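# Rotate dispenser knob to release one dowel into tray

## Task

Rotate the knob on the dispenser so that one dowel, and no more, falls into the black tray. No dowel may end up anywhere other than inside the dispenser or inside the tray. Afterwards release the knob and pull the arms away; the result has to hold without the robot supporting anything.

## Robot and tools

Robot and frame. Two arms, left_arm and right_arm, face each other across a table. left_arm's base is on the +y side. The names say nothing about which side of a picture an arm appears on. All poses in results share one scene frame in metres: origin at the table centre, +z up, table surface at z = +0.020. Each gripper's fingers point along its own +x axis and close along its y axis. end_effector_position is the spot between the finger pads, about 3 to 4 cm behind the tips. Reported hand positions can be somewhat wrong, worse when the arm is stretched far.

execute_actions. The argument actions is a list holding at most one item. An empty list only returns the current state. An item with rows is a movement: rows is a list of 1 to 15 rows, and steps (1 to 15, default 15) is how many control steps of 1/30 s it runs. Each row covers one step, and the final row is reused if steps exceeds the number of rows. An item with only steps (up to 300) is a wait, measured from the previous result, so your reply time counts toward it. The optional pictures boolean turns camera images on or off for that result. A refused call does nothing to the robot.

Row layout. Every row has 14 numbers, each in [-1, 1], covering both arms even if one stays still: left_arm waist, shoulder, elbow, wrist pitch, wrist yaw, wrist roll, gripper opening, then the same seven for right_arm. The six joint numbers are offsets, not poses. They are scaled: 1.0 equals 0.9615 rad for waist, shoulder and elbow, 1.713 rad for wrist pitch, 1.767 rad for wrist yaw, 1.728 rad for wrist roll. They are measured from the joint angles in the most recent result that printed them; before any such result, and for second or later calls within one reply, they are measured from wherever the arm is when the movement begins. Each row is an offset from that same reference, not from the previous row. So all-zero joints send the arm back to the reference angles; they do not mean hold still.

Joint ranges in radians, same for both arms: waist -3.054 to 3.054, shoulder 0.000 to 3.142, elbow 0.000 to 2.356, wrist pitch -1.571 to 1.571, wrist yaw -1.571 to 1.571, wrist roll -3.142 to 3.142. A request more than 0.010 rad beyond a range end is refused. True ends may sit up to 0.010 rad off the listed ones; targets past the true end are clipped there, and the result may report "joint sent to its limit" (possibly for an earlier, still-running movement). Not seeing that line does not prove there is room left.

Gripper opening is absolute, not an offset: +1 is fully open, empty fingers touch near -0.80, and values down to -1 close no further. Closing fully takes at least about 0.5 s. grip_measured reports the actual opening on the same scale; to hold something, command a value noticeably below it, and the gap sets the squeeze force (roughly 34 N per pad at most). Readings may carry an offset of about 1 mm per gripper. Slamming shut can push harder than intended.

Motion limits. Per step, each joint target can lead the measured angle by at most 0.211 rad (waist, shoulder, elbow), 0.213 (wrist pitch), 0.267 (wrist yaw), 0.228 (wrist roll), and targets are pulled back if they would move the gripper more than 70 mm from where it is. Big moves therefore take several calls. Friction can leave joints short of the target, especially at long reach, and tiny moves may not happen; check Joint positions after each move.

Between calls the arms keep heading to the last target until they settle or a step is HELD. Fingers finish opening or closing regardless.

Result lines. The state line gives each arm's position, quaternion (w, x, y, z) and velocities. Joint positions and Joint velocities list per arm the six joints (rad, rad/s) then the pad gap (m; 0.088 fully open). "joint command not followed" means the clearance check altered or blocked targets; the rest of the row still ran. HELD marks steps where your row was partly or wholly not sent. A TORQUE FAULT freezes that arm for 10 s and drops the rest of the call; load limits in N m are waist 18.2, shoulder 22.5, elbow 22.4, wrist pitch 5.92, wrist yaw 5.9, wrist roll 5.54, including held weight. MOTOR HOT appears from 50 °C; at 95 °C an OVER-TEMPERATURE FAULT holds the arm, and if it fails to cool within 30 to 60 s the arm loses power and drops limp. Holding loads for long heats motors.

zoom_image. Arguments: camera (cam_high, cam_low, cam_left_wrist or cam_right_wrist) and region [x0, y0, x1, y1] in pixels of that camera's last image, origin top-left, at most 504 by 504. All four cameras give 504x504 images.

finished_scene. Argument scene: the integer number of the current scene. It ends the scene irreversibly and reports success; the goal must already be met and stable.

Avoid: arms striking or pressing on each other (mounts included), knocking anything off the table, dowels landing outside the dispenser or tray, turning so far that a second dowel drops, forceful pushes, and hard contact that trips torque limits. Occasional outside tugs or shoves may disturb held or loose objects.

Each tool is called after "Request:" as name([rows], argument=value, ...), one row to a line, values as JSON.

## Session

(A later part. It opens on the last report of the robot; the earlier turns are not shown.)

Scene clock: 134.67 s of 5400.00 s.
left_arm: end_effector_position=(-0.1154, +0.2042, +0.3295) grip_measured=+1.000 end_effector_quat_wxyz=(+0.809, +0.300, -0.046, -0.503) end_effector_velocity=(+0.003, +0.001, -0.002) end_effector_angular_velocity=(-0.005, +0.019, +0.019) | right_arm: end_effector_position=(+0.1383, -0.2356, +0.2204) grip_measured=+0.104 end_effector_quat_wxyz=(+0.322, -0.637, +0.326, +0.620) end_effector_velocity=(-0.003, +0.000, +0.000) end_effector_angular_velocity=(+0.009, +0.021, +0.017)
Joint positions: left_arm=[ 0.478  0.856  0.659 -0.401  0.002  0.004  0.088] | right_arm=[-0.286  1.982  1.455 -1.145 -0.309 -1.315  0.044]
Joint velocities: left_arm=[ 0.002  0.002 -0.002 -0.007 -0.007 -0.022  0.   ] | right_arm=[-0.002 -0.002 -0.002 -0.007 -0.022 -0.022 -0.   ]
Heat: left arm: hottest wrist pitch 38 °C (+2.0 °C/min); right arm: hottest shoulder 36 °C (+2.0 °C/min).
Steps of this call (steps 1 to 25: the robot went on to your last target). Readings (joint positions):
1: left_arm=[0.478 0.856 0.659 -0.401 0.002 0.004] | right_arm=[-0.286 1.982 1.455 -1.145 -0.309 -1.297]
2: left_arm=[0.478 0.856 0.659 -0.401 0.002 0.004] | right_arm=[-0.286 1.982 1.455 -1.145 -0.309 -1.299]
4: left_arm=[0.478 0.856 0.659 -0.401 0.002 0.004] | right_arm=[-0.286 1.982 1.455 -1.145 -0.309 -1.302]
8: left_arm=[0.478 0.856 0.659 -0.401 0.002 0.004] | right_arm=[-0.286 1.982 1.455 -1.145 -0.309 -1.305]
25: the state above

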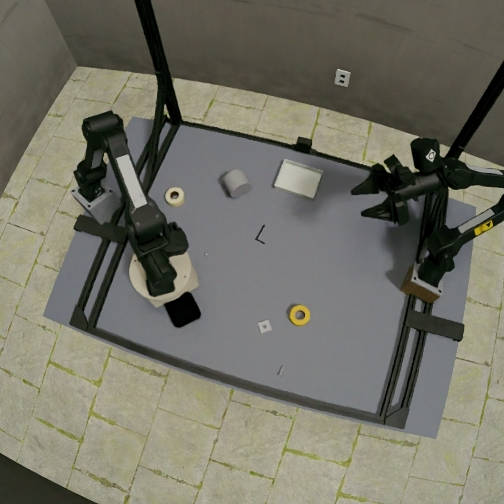

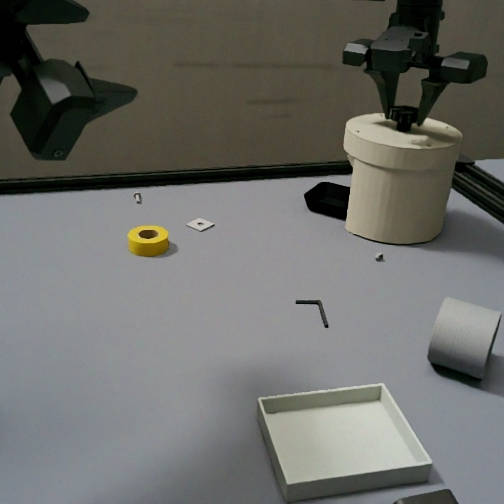

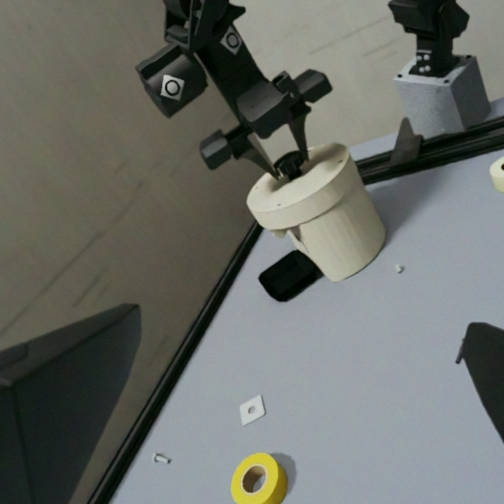

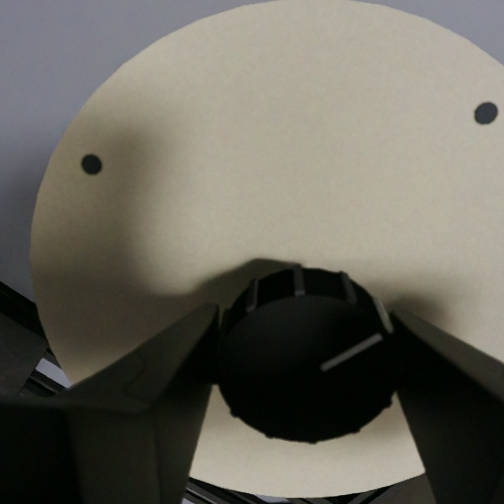

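Request:
execute_actions([
  {"rows":[[0,0,0,0,0,0,1,0,0,0,0,0,-0.04,-0.4],[0,0,0,0,0,0,1,0,0,0,0,0,-0.08,-0.4],[0,0,0,0,0,0,1,0,0,0,0,0,-0.15,-0.4]]},
], pictures=false)

Request:
execute_actions([
  {"steps":25},
])

Request:
zoom_image(camera="cam_left_wrist", region=[235, 190, 365, 320])

Scene clock: 138.80 s of 5400.00 s.
left_arm: end_effector_position=(-0.1154, +0.2042, +0.3295) grip_measured=+1.000 end_effector_quat_wxyz=(+0.809, +0.300, -0.046, -0.503) end_effector_velocity=(+0.001, +0.002, -0.005) end_effector_angular_velocity=(+0.011, +0.028, +0.009) | right_arm: end_effector_position=(+0.1377, -0.2360, +0.2205) grip_measured=+0.106 end_effector_quat_wxyz=(+0.242, -0.671, +0.249, +0.655) end_effector_velocity=(-0.000, -0.002, +0.002) end_effector_angular_velocity=(-0.007, -0.003, +0.077)
Joint positions: left_arm=[ 0.478  0.856  0.659 -0.401  0.002  0.004  0.088] | right_arm=[-0.285  1.982  1.455 -1.148 -0.31  -1.557  0.044]
Joint velocities: left_arm=[-0.002 -0.002 -0.002 -0.022  0.007 -0.022  0.   ] | right_arm=[-0.002 -0.007 -0.002 -0.007  0.007 -0.081 -0.   ]
Heat: left arm: hottest wrist pitch 38 °C (+2.0 °C/min); right arm: hottest shoulder 37 °C (+3.1 °C/min).
Steps of this call (steps 1 to 15: the robot went on to your last target; steps 16 to 90: nothing new was sent; then 0.63 s passed at rest; steps 91 to 105: all 15 steps of this action). Readings (joint positions):
91: left_arm=[0.478 0.856 0.659 -0.401 0.002 0.004] | right_arm=[-0.286 1.982 1.455 -1.145 -0.309 -1.323]
92: left_arm=[0.478 0.856 0.659 -0.401 0.002 0.004] | right_arm=[-0.286 1.982 1.455 -1.145 -0.309 -1.344]
94: left_arm=[0.478 0.856 0.659 -0.401 0.002 0.004] | right_arm=[-0.285 1.982 1.455 -1.146 -0.309 -1.428]
98: left_arm=[0.478 0.856 0.659 -0.401 0.002 0.004] | right_arm=[-0.285 1.982 1.455 -1.147 -0.309 -1.516]
105: the state above

Scene clock: 139.63 s of 5400.00 s.
left_arm: end_effector_position=(-0.1154, +0.2042, +0.3295) grip_measured=+1.000 end_effector_quat_wxyz=(+0.809, +0.300, -0.046, -0.503) end_effector_velocity=(+0.002, +0.002, -0.001) end_effector_angular_velocity=(-0.002, +0.006, +0.013) | right_arm: end_effector_position=(+0.1376, -0.2362, +0.2204) grip_measured=+0.106 end_effector_quat_wxyz=(+0.239, -0.672, +0.247, +0.656) end_effector_velocity=(-0.002, -0.001, +0.000) end_effector_angular_velocity=(-0.000, +0.010, +0.017)
Joint positions: left_arm=[ 0.478  0.856  0.659 -0.401  0.002  0.004  0.088] | right_arm=[-0.285  1.982  1.454 -1.148 -0.31  -1.566  0.044]
Joint velocities: left_arm=[ 0.002 -0.002 -0.002 -0.007 -0.007 -0.007  0.   ] | right_arm=[-0.002 -0.002 -0.002 -0.007 -0.007 -0.022 -0.   ]
Heat: left arm: hottest wrist pitch 38 °C (+2.0 °C/min); right arm: hottest shoulder 37 °C (+3.0 °C/min).
Steps of this call (steps 1 to 15: the robot went on to your last target; steps 16 to 25: nothing new was sent). Readings (joint positions):
1: left_arm=[0.478 0.856 0.659 -0.401 0.002 0.004] | right_arm=[-0.285 1.982 1.455 -1.148 -0.310 -1.559]
2: left_arm=[0.478 0.856 0.659 -0.401 0.002 0.004] | right_arm=[-0.285 1.982 1.454 -1.148 -0.310 -1.561]
4: left_arm=[0.478 0.856 0.659 -0.401 0.002 0.004] | right_arm=[-0.285 1.982 1.454 -1.148 -0.310 -1.563]
8: left_arm=[0.478 0.856 0.659 -0.401 0.002 0.004] | right_arm=[-0.285 1.982 1.454 -1.148 -0.310 -1.564]
25: the state above
All arms were judged still, so your last target was given up. Only a new action makes them travel on or press farther. Fingers that are still opening or closing keep moving.

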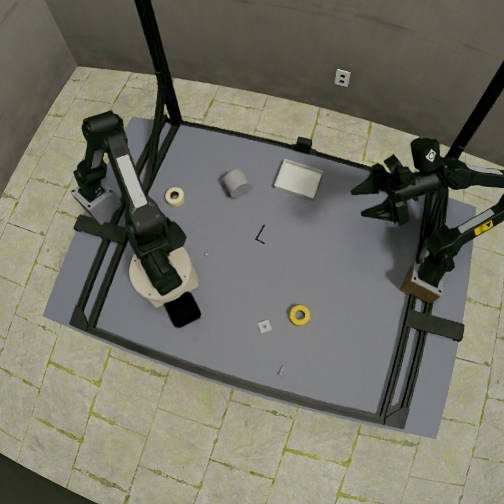

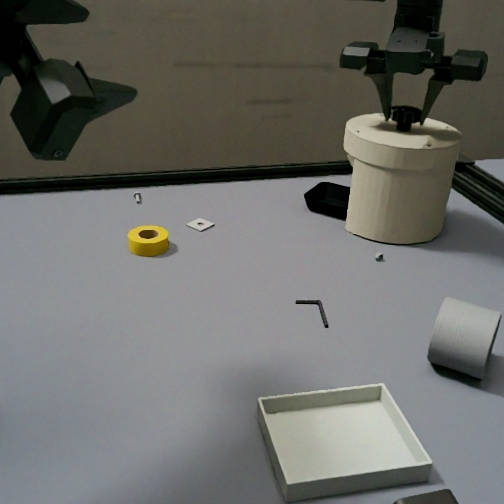

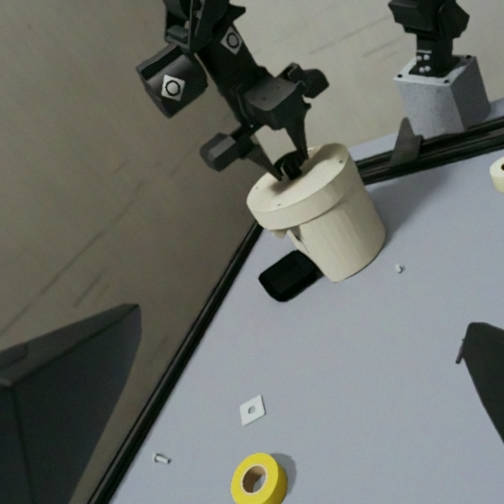

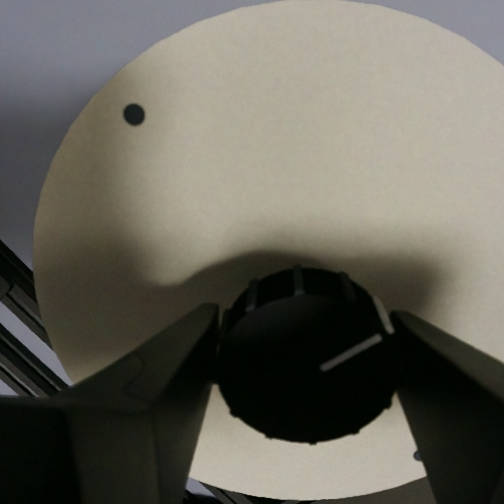

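Region (235, 190, 365, 320) of cam_left_wrist's 504x504 image, scaled by 3.877, with more detail than that image has.

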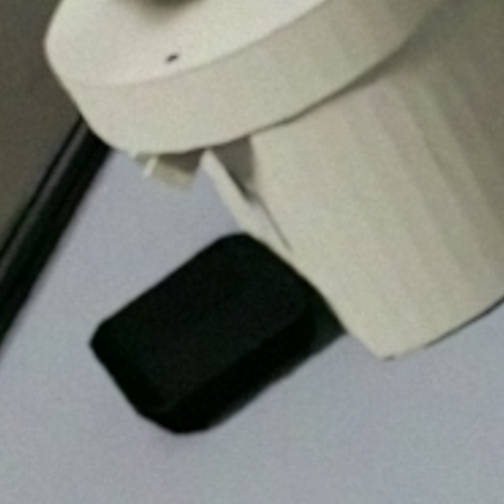

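Request:
execute_actions([
  {"rows":[[0,0,0,0,0,0,1,0,0,0,0,0,-0.04,-0.4],[0,0,0,0,0,0,1,0,0,0,0,0,-0.08,-0.4],[0,0,0,0,0,0,1,0,0,0,0,0,-0.17,-0.4]]},
], pictures=false)

Request:
execute_actions([
  {"steps":25},
])

Request:
zoom_image(camera="cam_left_wrist", region=[235, 190, 365, 320])

Scene clock: 143.67 s of 5400.00 s.
left_arm: end_effector_position=(-0.1154, +0.2042, +0.3295) grip_measured=+1.000 end_effector_quat_wxyz=(+0.809, +0.300, -0.046, -0.503) end_effector_velocity=(-0.001, +0.002, +0.001) end_effector_angular_velocity=(-0.014, +0.014, +0.008) | right_arm: end_effector_position=(+0.1372, -0.2367, +0.2206) grip_measured=+0.108 end_effector_quat_wxyz=(+0.143, -0.698, +0.154, +0.685) end_effector_velocity=(-0.004, -0.004, +0.000) end_effector_angular_velocity=(-0.012, +0.020, +0.071)
Joint positions: left_arm=[ 0.478  0.856  0.659 -0.401  0.002  0.004  0.088] | right_arm=[-0.286  1.982  1.454 -1.152 -0.311 -1.846  0.044]
Joint velocities: left_arm=[-0.002 -0.007  0.002 -0.007 -0.007 -0.022  0.   ] | right_arm=[-0.002 -0.002 -0.002 -0.022 -0.007 -0.081 -0.   ]
Heat: left arm: hottest wrist pitch 38 °C (+2.0 °C/min); right arm: hottest shoulder 37 °C (+3.0 °C/min).
Steps of this call (steps 1 to 90: nothing new was sent; then 0.53 s passed at rest; steps 91 to 105: all 15 steps of this action). Readings (joint positions):
91: left_arm=[0.478 0.856 0.659 -0.401 0.002 0.004] | right_arm=[-0.285 1.982 1.454 -1.149 -0.310 -1.579]
92: left_arm=[0.478 0.856 0.659 -0.401 0.002 0.004] | right_arm=[-0.285 1.982 1.454 -1.148 -0.310 -1.603]
94: left_arm=[0.478 0.856 0.659 -0.401 0.002 0.004] | right_arm=[-0.285 1.982 1.454 -1.150 -0.310 -1.696]
98: left_arm=[0.478 0.856 0.659 -0.401 0.002 0.004] | right_arm=[-0.286 1.982 1.454 -1.151 -0.310 -1.799]
105: the state above

Scene clock: 144.50 s of 5400.00 s.
left_arm: end_effector_position=(-0.1155, +0.2042, +0.3297) grip_measured=+1.000 end_effector_quat_wxyz=(+0.809, +0.300, -0.046, -0.503) end_effector_velocity=(+0.001, +0.002, -0.005) end_effector_angular_velocity=(+0.015, +0.009, +0.013) | right_arm: end_effector_position=(+0.1371, -0.2369, +0.2206) grip_measured=+0.108 end_effector_quat_wxyz=(+0.140, -0.698, +0.152, +0.686) end_effector_velocity=(-0.002, -0.003, -0.001) end_effector_angular_velocity=(-0.004, +0.013, +0.016)
Joint positions: left_arm=[ 0.478  0.856  0.66  -0.401  0.002  0.004  0.088] | right_arm=[-0.286  1.982  1.454 -1.153 -0.311 -1.852  0.044]
Joint velocities: left_arm=[-0.007 -0.002 -0.002 -0.022 -0.007 -0.007  0.   ] | right_arm=[-0.002 -0.002 -0.007 -0.007 -0.007 -0.022 -0.   ]
Heat: left arm: hottest wrist pitch 38 °C (+2.0 °C/min); right arm: hottest shoulder 37 °C (+3.0 °C/min).
Steps of this call (steps 1 to 15: the robot went on to your last target; steps 16 to 25: nothing new was sent). Readings (joint positions):
1: left_arm=[0.478 0.856 0.659 -0.401 0.002 0.004] | right_arm=[-0.286 1.982 1.454 -1.152 -0.311 -1.848]
2: left_arm=[0.478 0.856 0.659 -0.401 0.002 0.004] | right_arm=[-0.286 1.982 1.454 -1.152 -0.311 -1.850]
4: left_arm=[0.478 0.856 0.659 -0.401 0.002 0.004] | right_arm=[-0.286 1.982 1.454 -1.152 -0.311 -1.852]
8: left_arm=[0.478 0.856 0.659 -0.401 0.002 0.004] | right_arm=[-0.286 1.982 1.454 -1.153 -0.311 -1.852]
25: the state above
All arms were judged still, so your last target was given up. Only a new action makes them travel on or press farther. Fingers that are still opening or closing keep moving.

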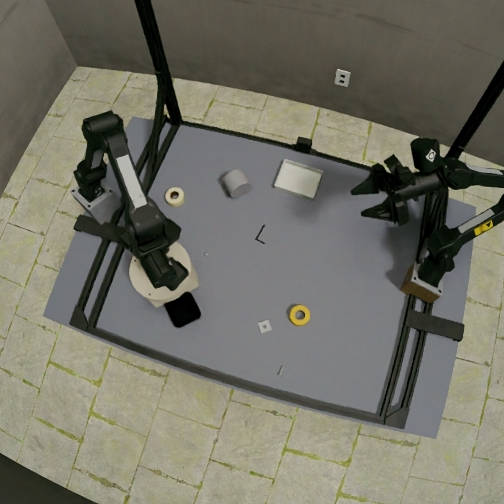

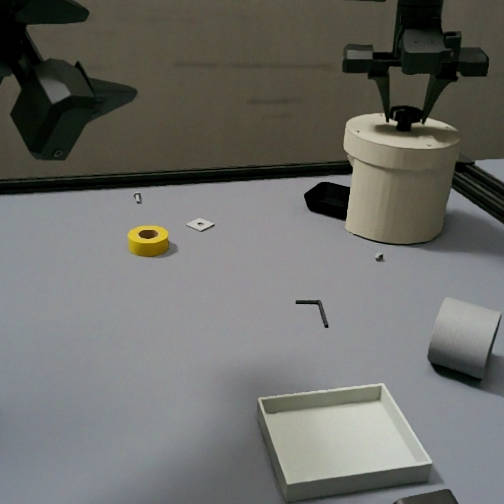

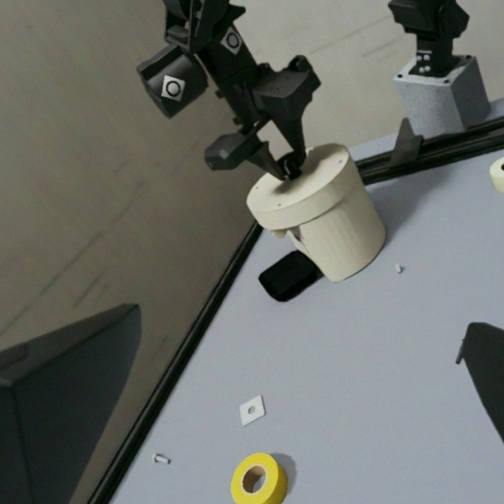

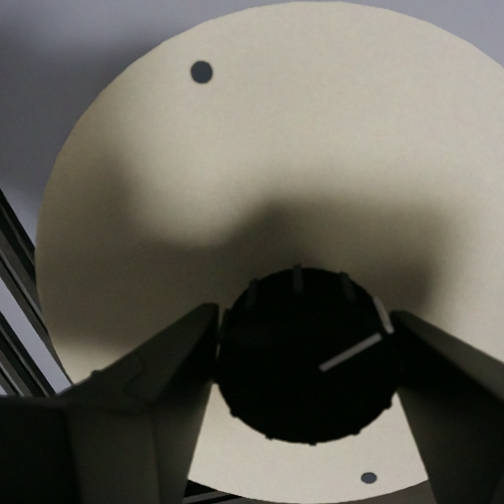

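Region (235, 190, 365, 320) of cam_left_wrist's 504x504 image, scaled by 3.877, with more detail than that image has.

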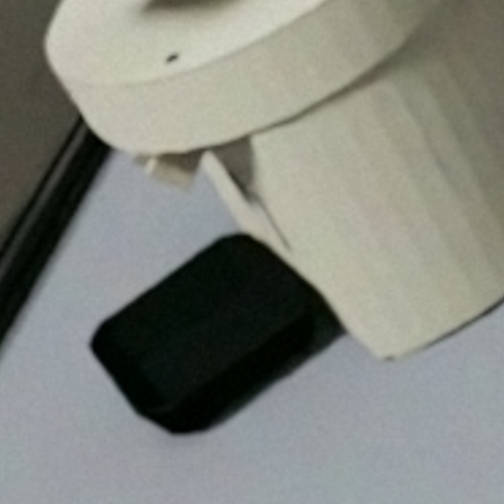

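Request:
execute_actions([
  {"rows":[[0,0,0,0,0,0,1,0,0,0,0,0,-0.04,-0.4],[0,0,0,0,0,0,1,0,0,0,0,0,-0.08,-0.4],[0,0,0,0,0,0,1,0,0,0,0,0,-0.17,-0.4]]},
], pictures=false)

Request:
execute_actions([
  {"steps":25},
])

Request:
zoom_image(camera="cam_left_wrist", region=[235, 190, 365, 320])

Scene clock: 149.53 s of 5400.00 s.
left_arm: end_effector_position=(-0.1155, +0.2042, +0.3297) grip_measured=+1.000 end_effector_quat_wxyz=(+0.809, +0.300, -0.046, -0.503) end_effector_velocity=(+0.002, +0.002, +0.001) end_effector_angular_velocity=(-0.001, -0.015, +0.016) | right_arm: end_effector_position=(+0.1370, -0.2377, +0.2209) grip_measured=+0.108 end_effector_quat_wxyz=(+0.044, -0.709, +0.057, +0.702) end_effector_velocity=(+0.002, -0.006, -0.002) end_effector_angular_velocity=(-0.027, -0.005, +0.073)
Joint positions: left_arm=[ 0.478  0.856  0.66  -0.401  0.002  0.004  0.088] | right_arm=[-0.289  1.982  1.454 -1.157 -0.314 -2.13   0.044]
Joint velocities: left_arm=[-0.002 -0.007 -0.002 -0.007 -0.022  0.007  0.   ] | right_arm=[-0.002  0.002 -0.007 -0.007  0.022 -0.081 -0.   ]
Heat: left arm: hottest wrist pitch 38 °C (+2.0 °C/min); right arm: hottest shoulder 37 °C (+2.0 °C/min).
Steps of this call (steps 1 to 90: nothing new was sent; then 1.53 s passed at rest; steps 91 to 105: all 15 steps of this action). Readings (joint positions):
91: left_arm=[0.478 0.856 0.660 -0.401 0.002 0.004] | right_arm=[-0.286 1.982 1.454 -1.153 -0.311 -1.864]
92: left_arm=[0.478 0.856 0.660 -0.401 0.002 0.004] | right_arm=[-0.286 1.982 1.454 -1.153 -0.311 -1.888]
94: left_arm=[0.478 0.856 0.660 -0.401 0.002 0.004] | right_arm=[-0.287 1.982 1.454 -1.154 -0.313 -1.980]
98: left_arm=[0.478 0.856 0.660 -0.401 0.002 0.004] | right_arm=[-0.288 1.982 1.454 -1.156 -0.314 -2.082]
105: the state above

Scene clock: 150.37 s of 5400.00 s.
left_arm: end_effector_position=(-0.1155, +0.2042, +0.3297) grip_measured=+1.000 end_effector_quat_wxyz=(+0.809, +0.300, -0.046, -0.503) end_effector_velocity=(+0.002, +0.001, -0.002) end_effector_angular_velocity=(-0.002, +0.019, +0.015) | right_arm: end_effector_position=(+0.1369, -0.2379, +0.2208) grip_measured=+0.108 end_effector_quat_wxyz=(+0.040, -0.709, +0.054, +0.702) end_effector_velocity=(-0.003, -0.000, +0.001) end_effector_angular_velocity=(+0.002, +0.007, -0.006)
Joint positions: left_arm=[ 0.478  0.856  0.66  -0.401  0.002  0.004  0.088] | right_arm=[-0.289  1.982  1.454 -1.157 -0.314 -2.14   0.044]
Joint velocities: left_arm=[-0.002  0.002 -0.002 -0.007 -0.007 -0.022  0.   ] | right_arm=[ 0.002 -0.007 -0.002 -0.007 -0.007  0.007 -0.   ]
Heat: left arm: hottest wrist pitch 38 °C (+2.0 °C/min); right arm: hottest shoulder 37 °C (+2.0 °C/min).
Steps of this call (steps 1 to 15: the robot went on to your last target; steps 16 to 25: nothing new was sent). Readings (joint positions):
1: left_arm=[0.478 0.856 0.660 -0.401 0.002 0.004] | right_arm=[-0.289 1.982 1.454 -1.157 -0.314 -2.132]
2: left_arm=[0.478 0.856 0.660 -0.401 0.002 0.004] | right_arm=[-0.289 1.982 1.454 -1.157 -0.314 -2.134]
4: left_arm=[0.478 0.856 0.660 -0.401 0.002 0.004] | right_arm=[-0.289 1.982 1.454 -1.157 -0.314 -2.136]
8: left_arm=[0.478 0.856 0.660 -0.401 0.002 0.004] | right_arm=[-0.289 1.982 1.454 -1.157 -0.314 -2.139]
25: the state above
All arms were judged still, so your last target was given up. Only a new action makes them travel on or press farther. Fingers that are still opening or closing keep moving.

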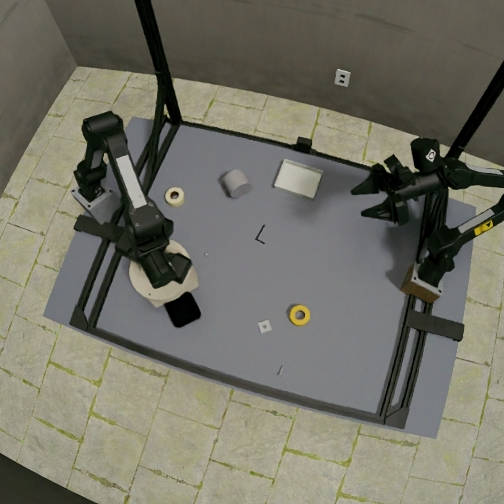

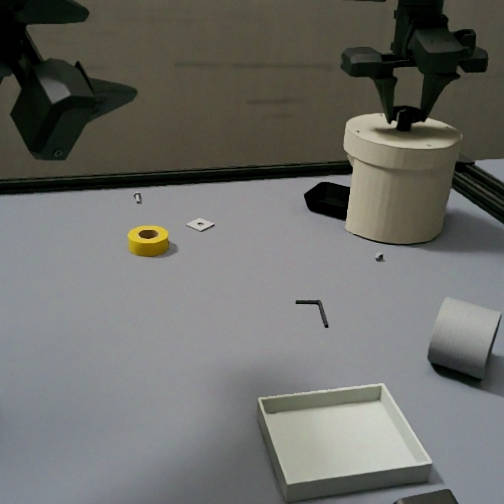

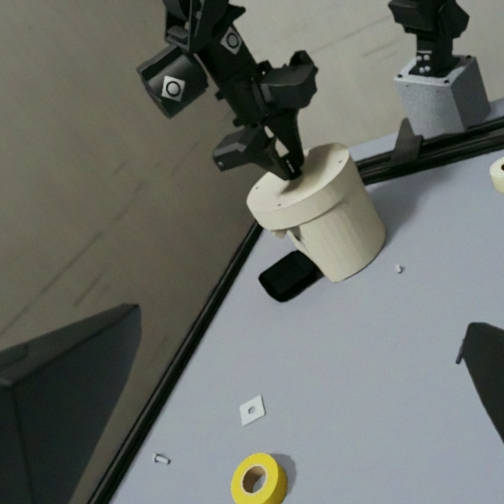

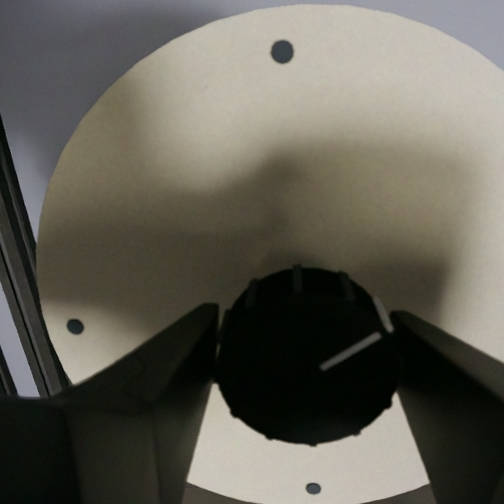

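Region (235, 190, 365, 320) of cam_left_wrist's 504x504 image, scaled by 3.877, with more detail than that image has.

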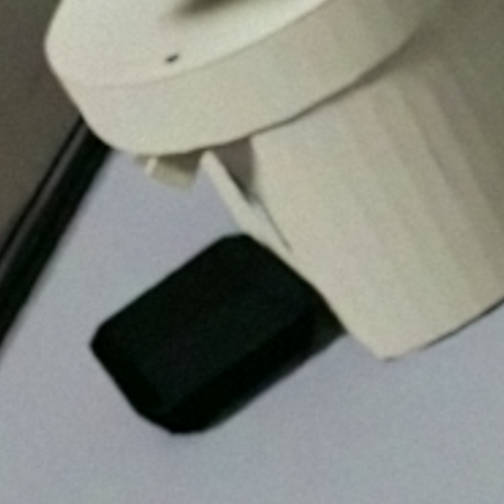

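Request:
execute_actions([
  {"rows":[[0,0,0,0,0,0,1,0,0,0,0,0,-0.04,-0.4],[0,0,0,0,0,0,1,0,0,0,0,0,-0.08,-0.4],[0,0,0,0,0,0,1,0,0,0,0,0,-0.25,-0.4]]},
], pictures=false)

Request:
execute_actions([
  {"steps":25},
])

Request:
zoom_image(camera="cam_left_wrist", region=[250, 215, 340, 305])

Scene clock: 157.63 s of 5400.00 s.
left_arm: end_effector_position=(-0.1155, +0.2042, +0.3297) grip_measured=+1.000 end_effector_quat_wxyz=(+0.809, +0.300, -0.046, -0.503) end_effector_velocity=(-0.003, -0.001, -0.001) end_effector_angular_velocity=(-0.002, +0.006, -0.014) | right_arm: end_effector_position=(+0.1369, -0.2392, +0.2210) grip_measured=+0.108 end_effector_quat_wxyz=(-0.105, -0.703, -0.085, +0.698) end_effector_velocity=(+0.002, -0.002, -0.001) end_effector_angular_velocity=(-0.004, -0.003, +0.167)
Joint positions: left_arm=[ 0.478  0.856  0.66  -0.401  0.002  0.004  0.088] | right_arm=[-0.289  1.981  1.454 -1.162 -0.308 -2.544  0.044]
Joint velocities: left_arm=[-0.007 -0.002 -0.002  0.007  0.007 -0.007  0.   ] | right_arm=[-0.002 -0.002 -0.007  0.007  0.007 -0.168  0.   ]
Heat: left arm: hottest wrist pitch 38 °C (+2.0 °C/min); right arm: hottest shoulder 37 °C (+2.0 °C/min).
Steps of this call (steps 1 to 90: nothing new was sent; then 3.77 s passed at rest; steps 91 to 105: all 15 steps of this action). Readings (joint positions):
91: left_arm=[0.478 0.856 0.660 -0.401 0.002 0.004] | right_arm=[-0.289 1.981 1.454 -1.157 -0.314 -2.152]
92: left_arm=[0.478 0.856 0.660 -0.401 0.002 0.004] | right_arm=[-0.289 1.981 1.454 -1.158 -0.314 -2.178]
94: left_arm=[0.478 0.856 0.660 -0.401 0.002 0.004] | right_arm=[-0.289 1.981 1.454 -1.159 -0.313 -2.276]
98: left_arm=[0.478 0.856 0.660 -0.401 0.002 0.004] | right_arm=[-0.289 1.981 1.454 -1.161 -0.310 -2.447]
105: the state above

Scene clock: 158.47 s of 5400.00 s.
left_arm: end_effector_position=(-0.1155, +0.2042, +0.3297) grip_measured=+1.000 end_effector_quat_wxyz=(+0.809, +0.300, -0.046, -0.503) end_effector_velocity=(+0.001, +0.002, -0.002) end_effector_angular_velocity=(-0.006, +0.033, +0.021) | right_arm: end_effector_position=(+0.1370, -0.2392, +0.2210) grip_measured=+0.108 end_effector_quat_wxyz=(+0.112, +0.702, +0.092, -0.697) end_effector_velocity=(+0.000, -0.003, +0.001) end_effector_angular_velocity=(-0.009, -0.002, -0.012)
Joint positions: left_arm=[ 0.478  0.856  0.66  -0.401  0.002  0.004  0.088] | right_arm=[-0.289  1.981  1.454 -1.162 -0.308 -2.565  0.044]
Joint velocities: left_arm=[-0.002 -0.002  0.002 -0.022 -0.007 -0.037  0.   ] | right_arm=[-0.002 -0.002 -0.002 -0.007  0.007  0.007 -0.   ]
Heat: left arm: hottest wrist pitch 38 °C (+1.0 °C/min); right arm: hottest shoulder 37 °C (+2.0 °C/min).
Steps of this call (steps 1 to 25: the robot went on to your last target). Readings (joint positions):
1: left_arm=[0.478 0.856 0.660 -0.401 0.002 0.004] | right_arm=[-0.289 1.981 1.454 -1.162 -0.308 -2.549]
2: left_arm=[0.478 0.856 0.660 -0.401 0.002 0.004] | right_arm=[-0.289 1.981 1.454 -1.162 -0.308 -2.552]
4: left_arm=[0.478 0.856 0.660 -0.401 0.002 0.004] | right_arm=[-0.289 1.981 1.454 -1.162 -0.308 -2.557]
8: left_arm=[0.478 0.856 0.660 -0.401 0.002 0.004] | right_arm=[-0.289 1.981 1.454 -1.162 -0.308 -2.562]
25: the state above

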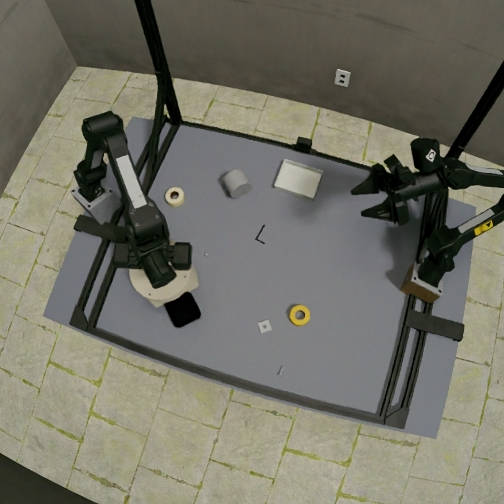

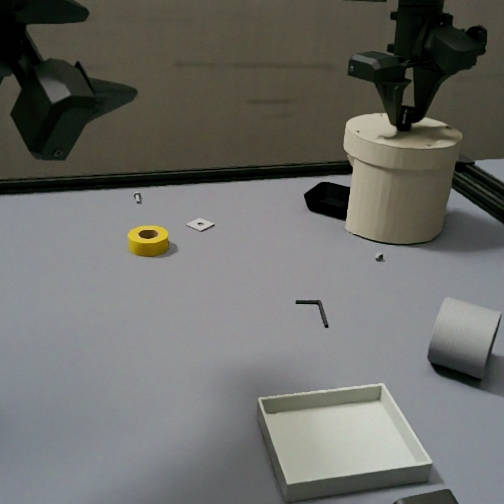

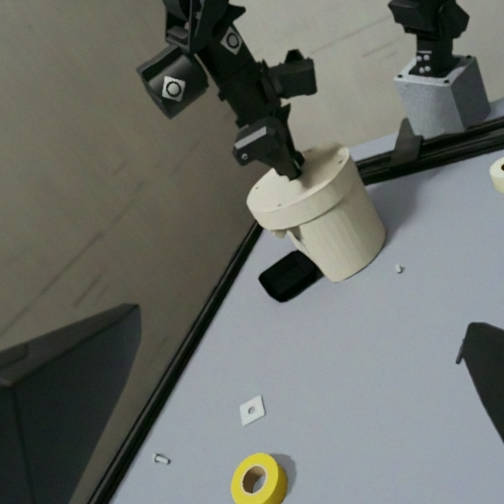

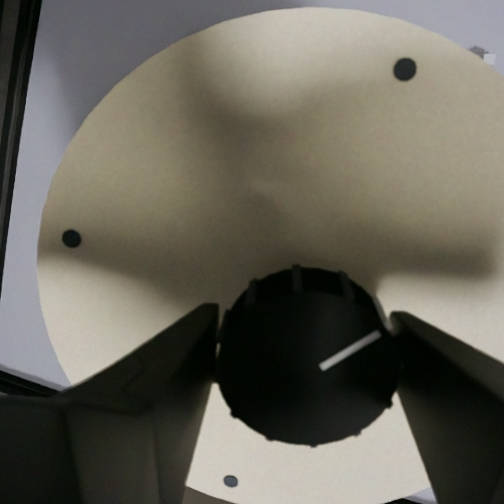

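Region (250, 215, 340, 305) of cam_left_wrist's 504x504 image, scaled by 5.600, with more detail than that image has.

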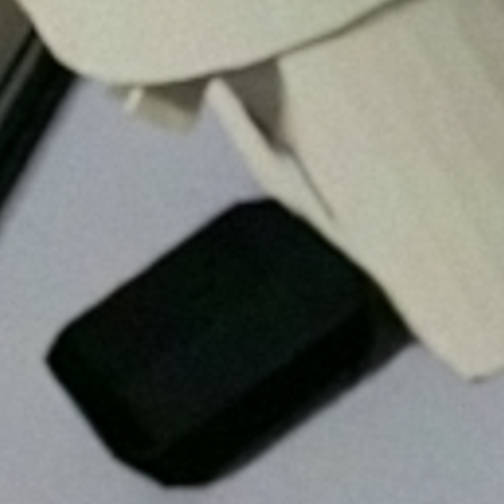

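Request:
execute_actions([
  {"rows":[[0,0,0,0,0,0,1,0,0,0,0,0,-0.04,-0.4],[0,0,0,0,0,0,1,0,0,0,0,0,-0.08,-0.4],[0,0,0,0,0,0,1,0,0,0,0,0,-0.3,-0.4]]},
], pictures=false)

Request:
execute_actions([
  {"steps":25},
])

Request:
zoom_image(camera="cam_left_wrist", region=[250, 215, 340, 305])

Scene clock: 162.07 s of 5400.00 s.
left_arm: end_effector_position=(-0.1155, +0.2042, +0.3297) grip_measured=+1.000 end_effector_quat_wxyz=(+0.809, +0.300, -0.046, -0.503) end_effector_velocity=(+0.002, +0.002, -0.001) end_effector_angular_velocity=(-0.002, +0.006, +0.013) | right_arm: end_effector_position=(+0.1376, -0.2405, +0.2209) grip_measured=+0.106 end_effector_quat_wxyz=(+0.280, +0.656, +0.251, -0.654) end_effector_velocity=(+0.000, +0.001, +0.002) end_effector_angular_velocity=(+0.009, +0.008, +0.272)
Joint positions: left_arm=[ 0.478  0.856  0.66  -0.401  0.002  0.004  0.088] | right_arm=[-0.287  1.981  1.454 -1.164 -0.296 -3.044  0.044]
Joint velocities: left_arm=[ 0.002 -0.002 -0.002 -0.007 -0.007 -0.007  0.   ] | right_arm=[-0.002 -0.007 -0.002  0.007 -0.007 -0.271 -0.   ]
Heat: left arm: hottest wrist pitch 38 °C (+1.0 °C/min); right arm: hottest shoulder 37 °C (+2.0 °C/min).
Steps of this call (steps 1 to 15: the robot went on to your last target; steps 16 to 90: nothing new was sent; then 0.10 s passed at rest; steps 91 to 105: all 15 steps of this action). Readings (joint positions):
91: left_arm=[0.478 0.856 0.660 -0.401 0.002 0.004] | right_arm=[-0.289 1.981 1.454 -1.162 -0.308 -2.577]
92: left_arm=[0.478 0.856 0.660 -0.401 0.002 0.004] | right_arm=[-0.289 1.981 1.454 -1.162 -0.307 -2.602]
94: left_arm=[0.478 0.856 0.660 -0.401 0.002 0.004] | right_arm=[-0.289 1.981 1.454 -1.163 -0.305 -2.698]
98: left_arm=[0.478 0.856 0.660 -0.401 0.002 0.004] | right_arm=[-0.287 1.981 1.454 -1.164 -0.299 -2.896]
105: the state above

Scene clock: 162.90 s of 5400.00 s.
left_arm: end_effector_position=(-0.1154, +0.2042, +0.3297) grip_measured=+1.000 end_effector_quat_wxyz=(+0.810, +0.299, -0.046, -0.503) end_effector_velocity=(+0.002, +0.002, -0.003) end_effector_angular_velocity=(+0.012, -0.006, +0.009) | right_arm: end_effector_position=(+0.1377, -0.2406, +0.2209) grip_measured=+0.106 end_effector_quat_wxyz=(+0.291, +0.652, +0.261, -0.650) end_effector_velocity=(-0.004, -0.001, -0.001) end_effector_angular_velocity=(+0.006, +0.024, +0.001)
Joint positions: left_arm=[ 0.478  0.856  0.66  -0.401  0.002  0.004  0.088] | right_arm=[-0.287  1.981  1.454 -1.164 -0.295 -3.075  0.044]
Joint velocities: left_arm=[-0.002 -0.002 -0.007 -0.007 -0.007  0.007  0.   ] | right_arm=[-0.002 -0.002 -0.007 -0.007 -0.022 -0.007  0.   ]
Heat: left arm: hottest wrist pitch 38 °C (+1.0 °C/min); right arm: hottest shoulder 37 °C (+2.0 °C/min).
Steps of this call (steps 1 to 25: the robot went on to your last target). Readings (joint positions):
1: left_arm=[0.478 0.856 0.660 -0.401 0.002 0.004] | right_arm=[-0.287 1.981 1.454 -1.164 -0.295 -3.051]
2: left_arm=[0.478 0.856 0.660 -0.401 0.002 0.004] | right_arm=[-0.287 1.981 1.454 -1.164 -0.295 -3.056]
4: left_arm=[0.478 0.856 0.660 -0.401 0.002 0.004] | right_arm=[-0.287 1.981 1.454 -1.164 -0.295 -3.064]
8: left_arm=[0.478 0.856 0.660 -0.401 0.002 0.004] | right_arm=[-0.287 1.981 1.454 -1.164 -0.295 -3.071]
25: the state above

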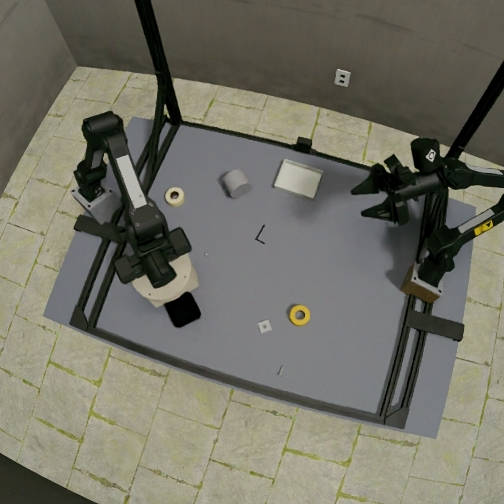

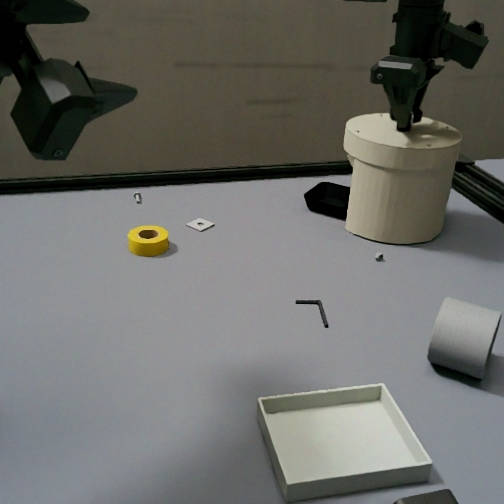

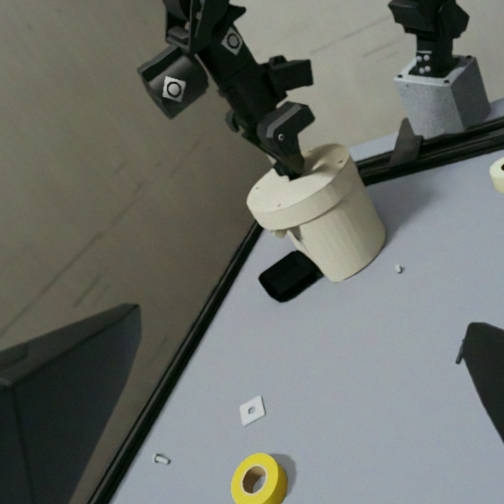

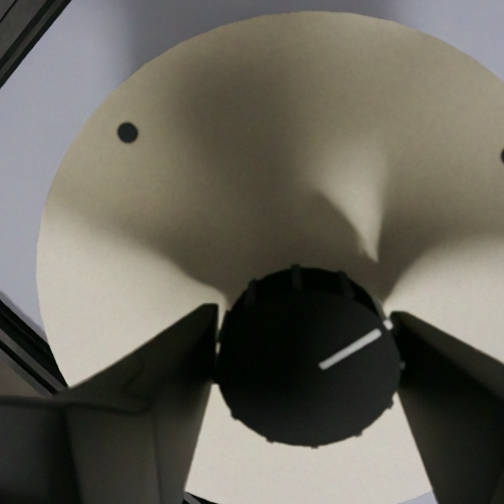

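Region (250, 215, 340, 305) of cam_left_wrist's 504x504 image, scaled by 5.600, with more detail than that image has.

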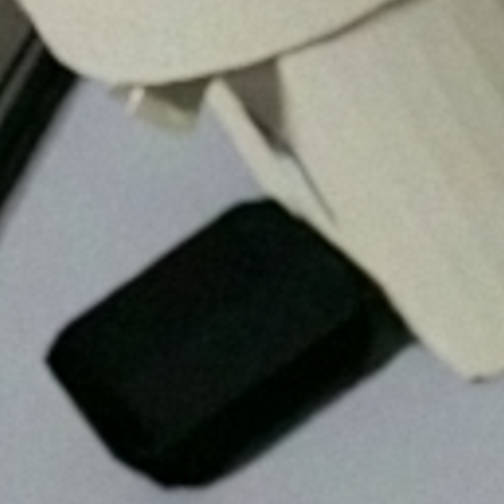

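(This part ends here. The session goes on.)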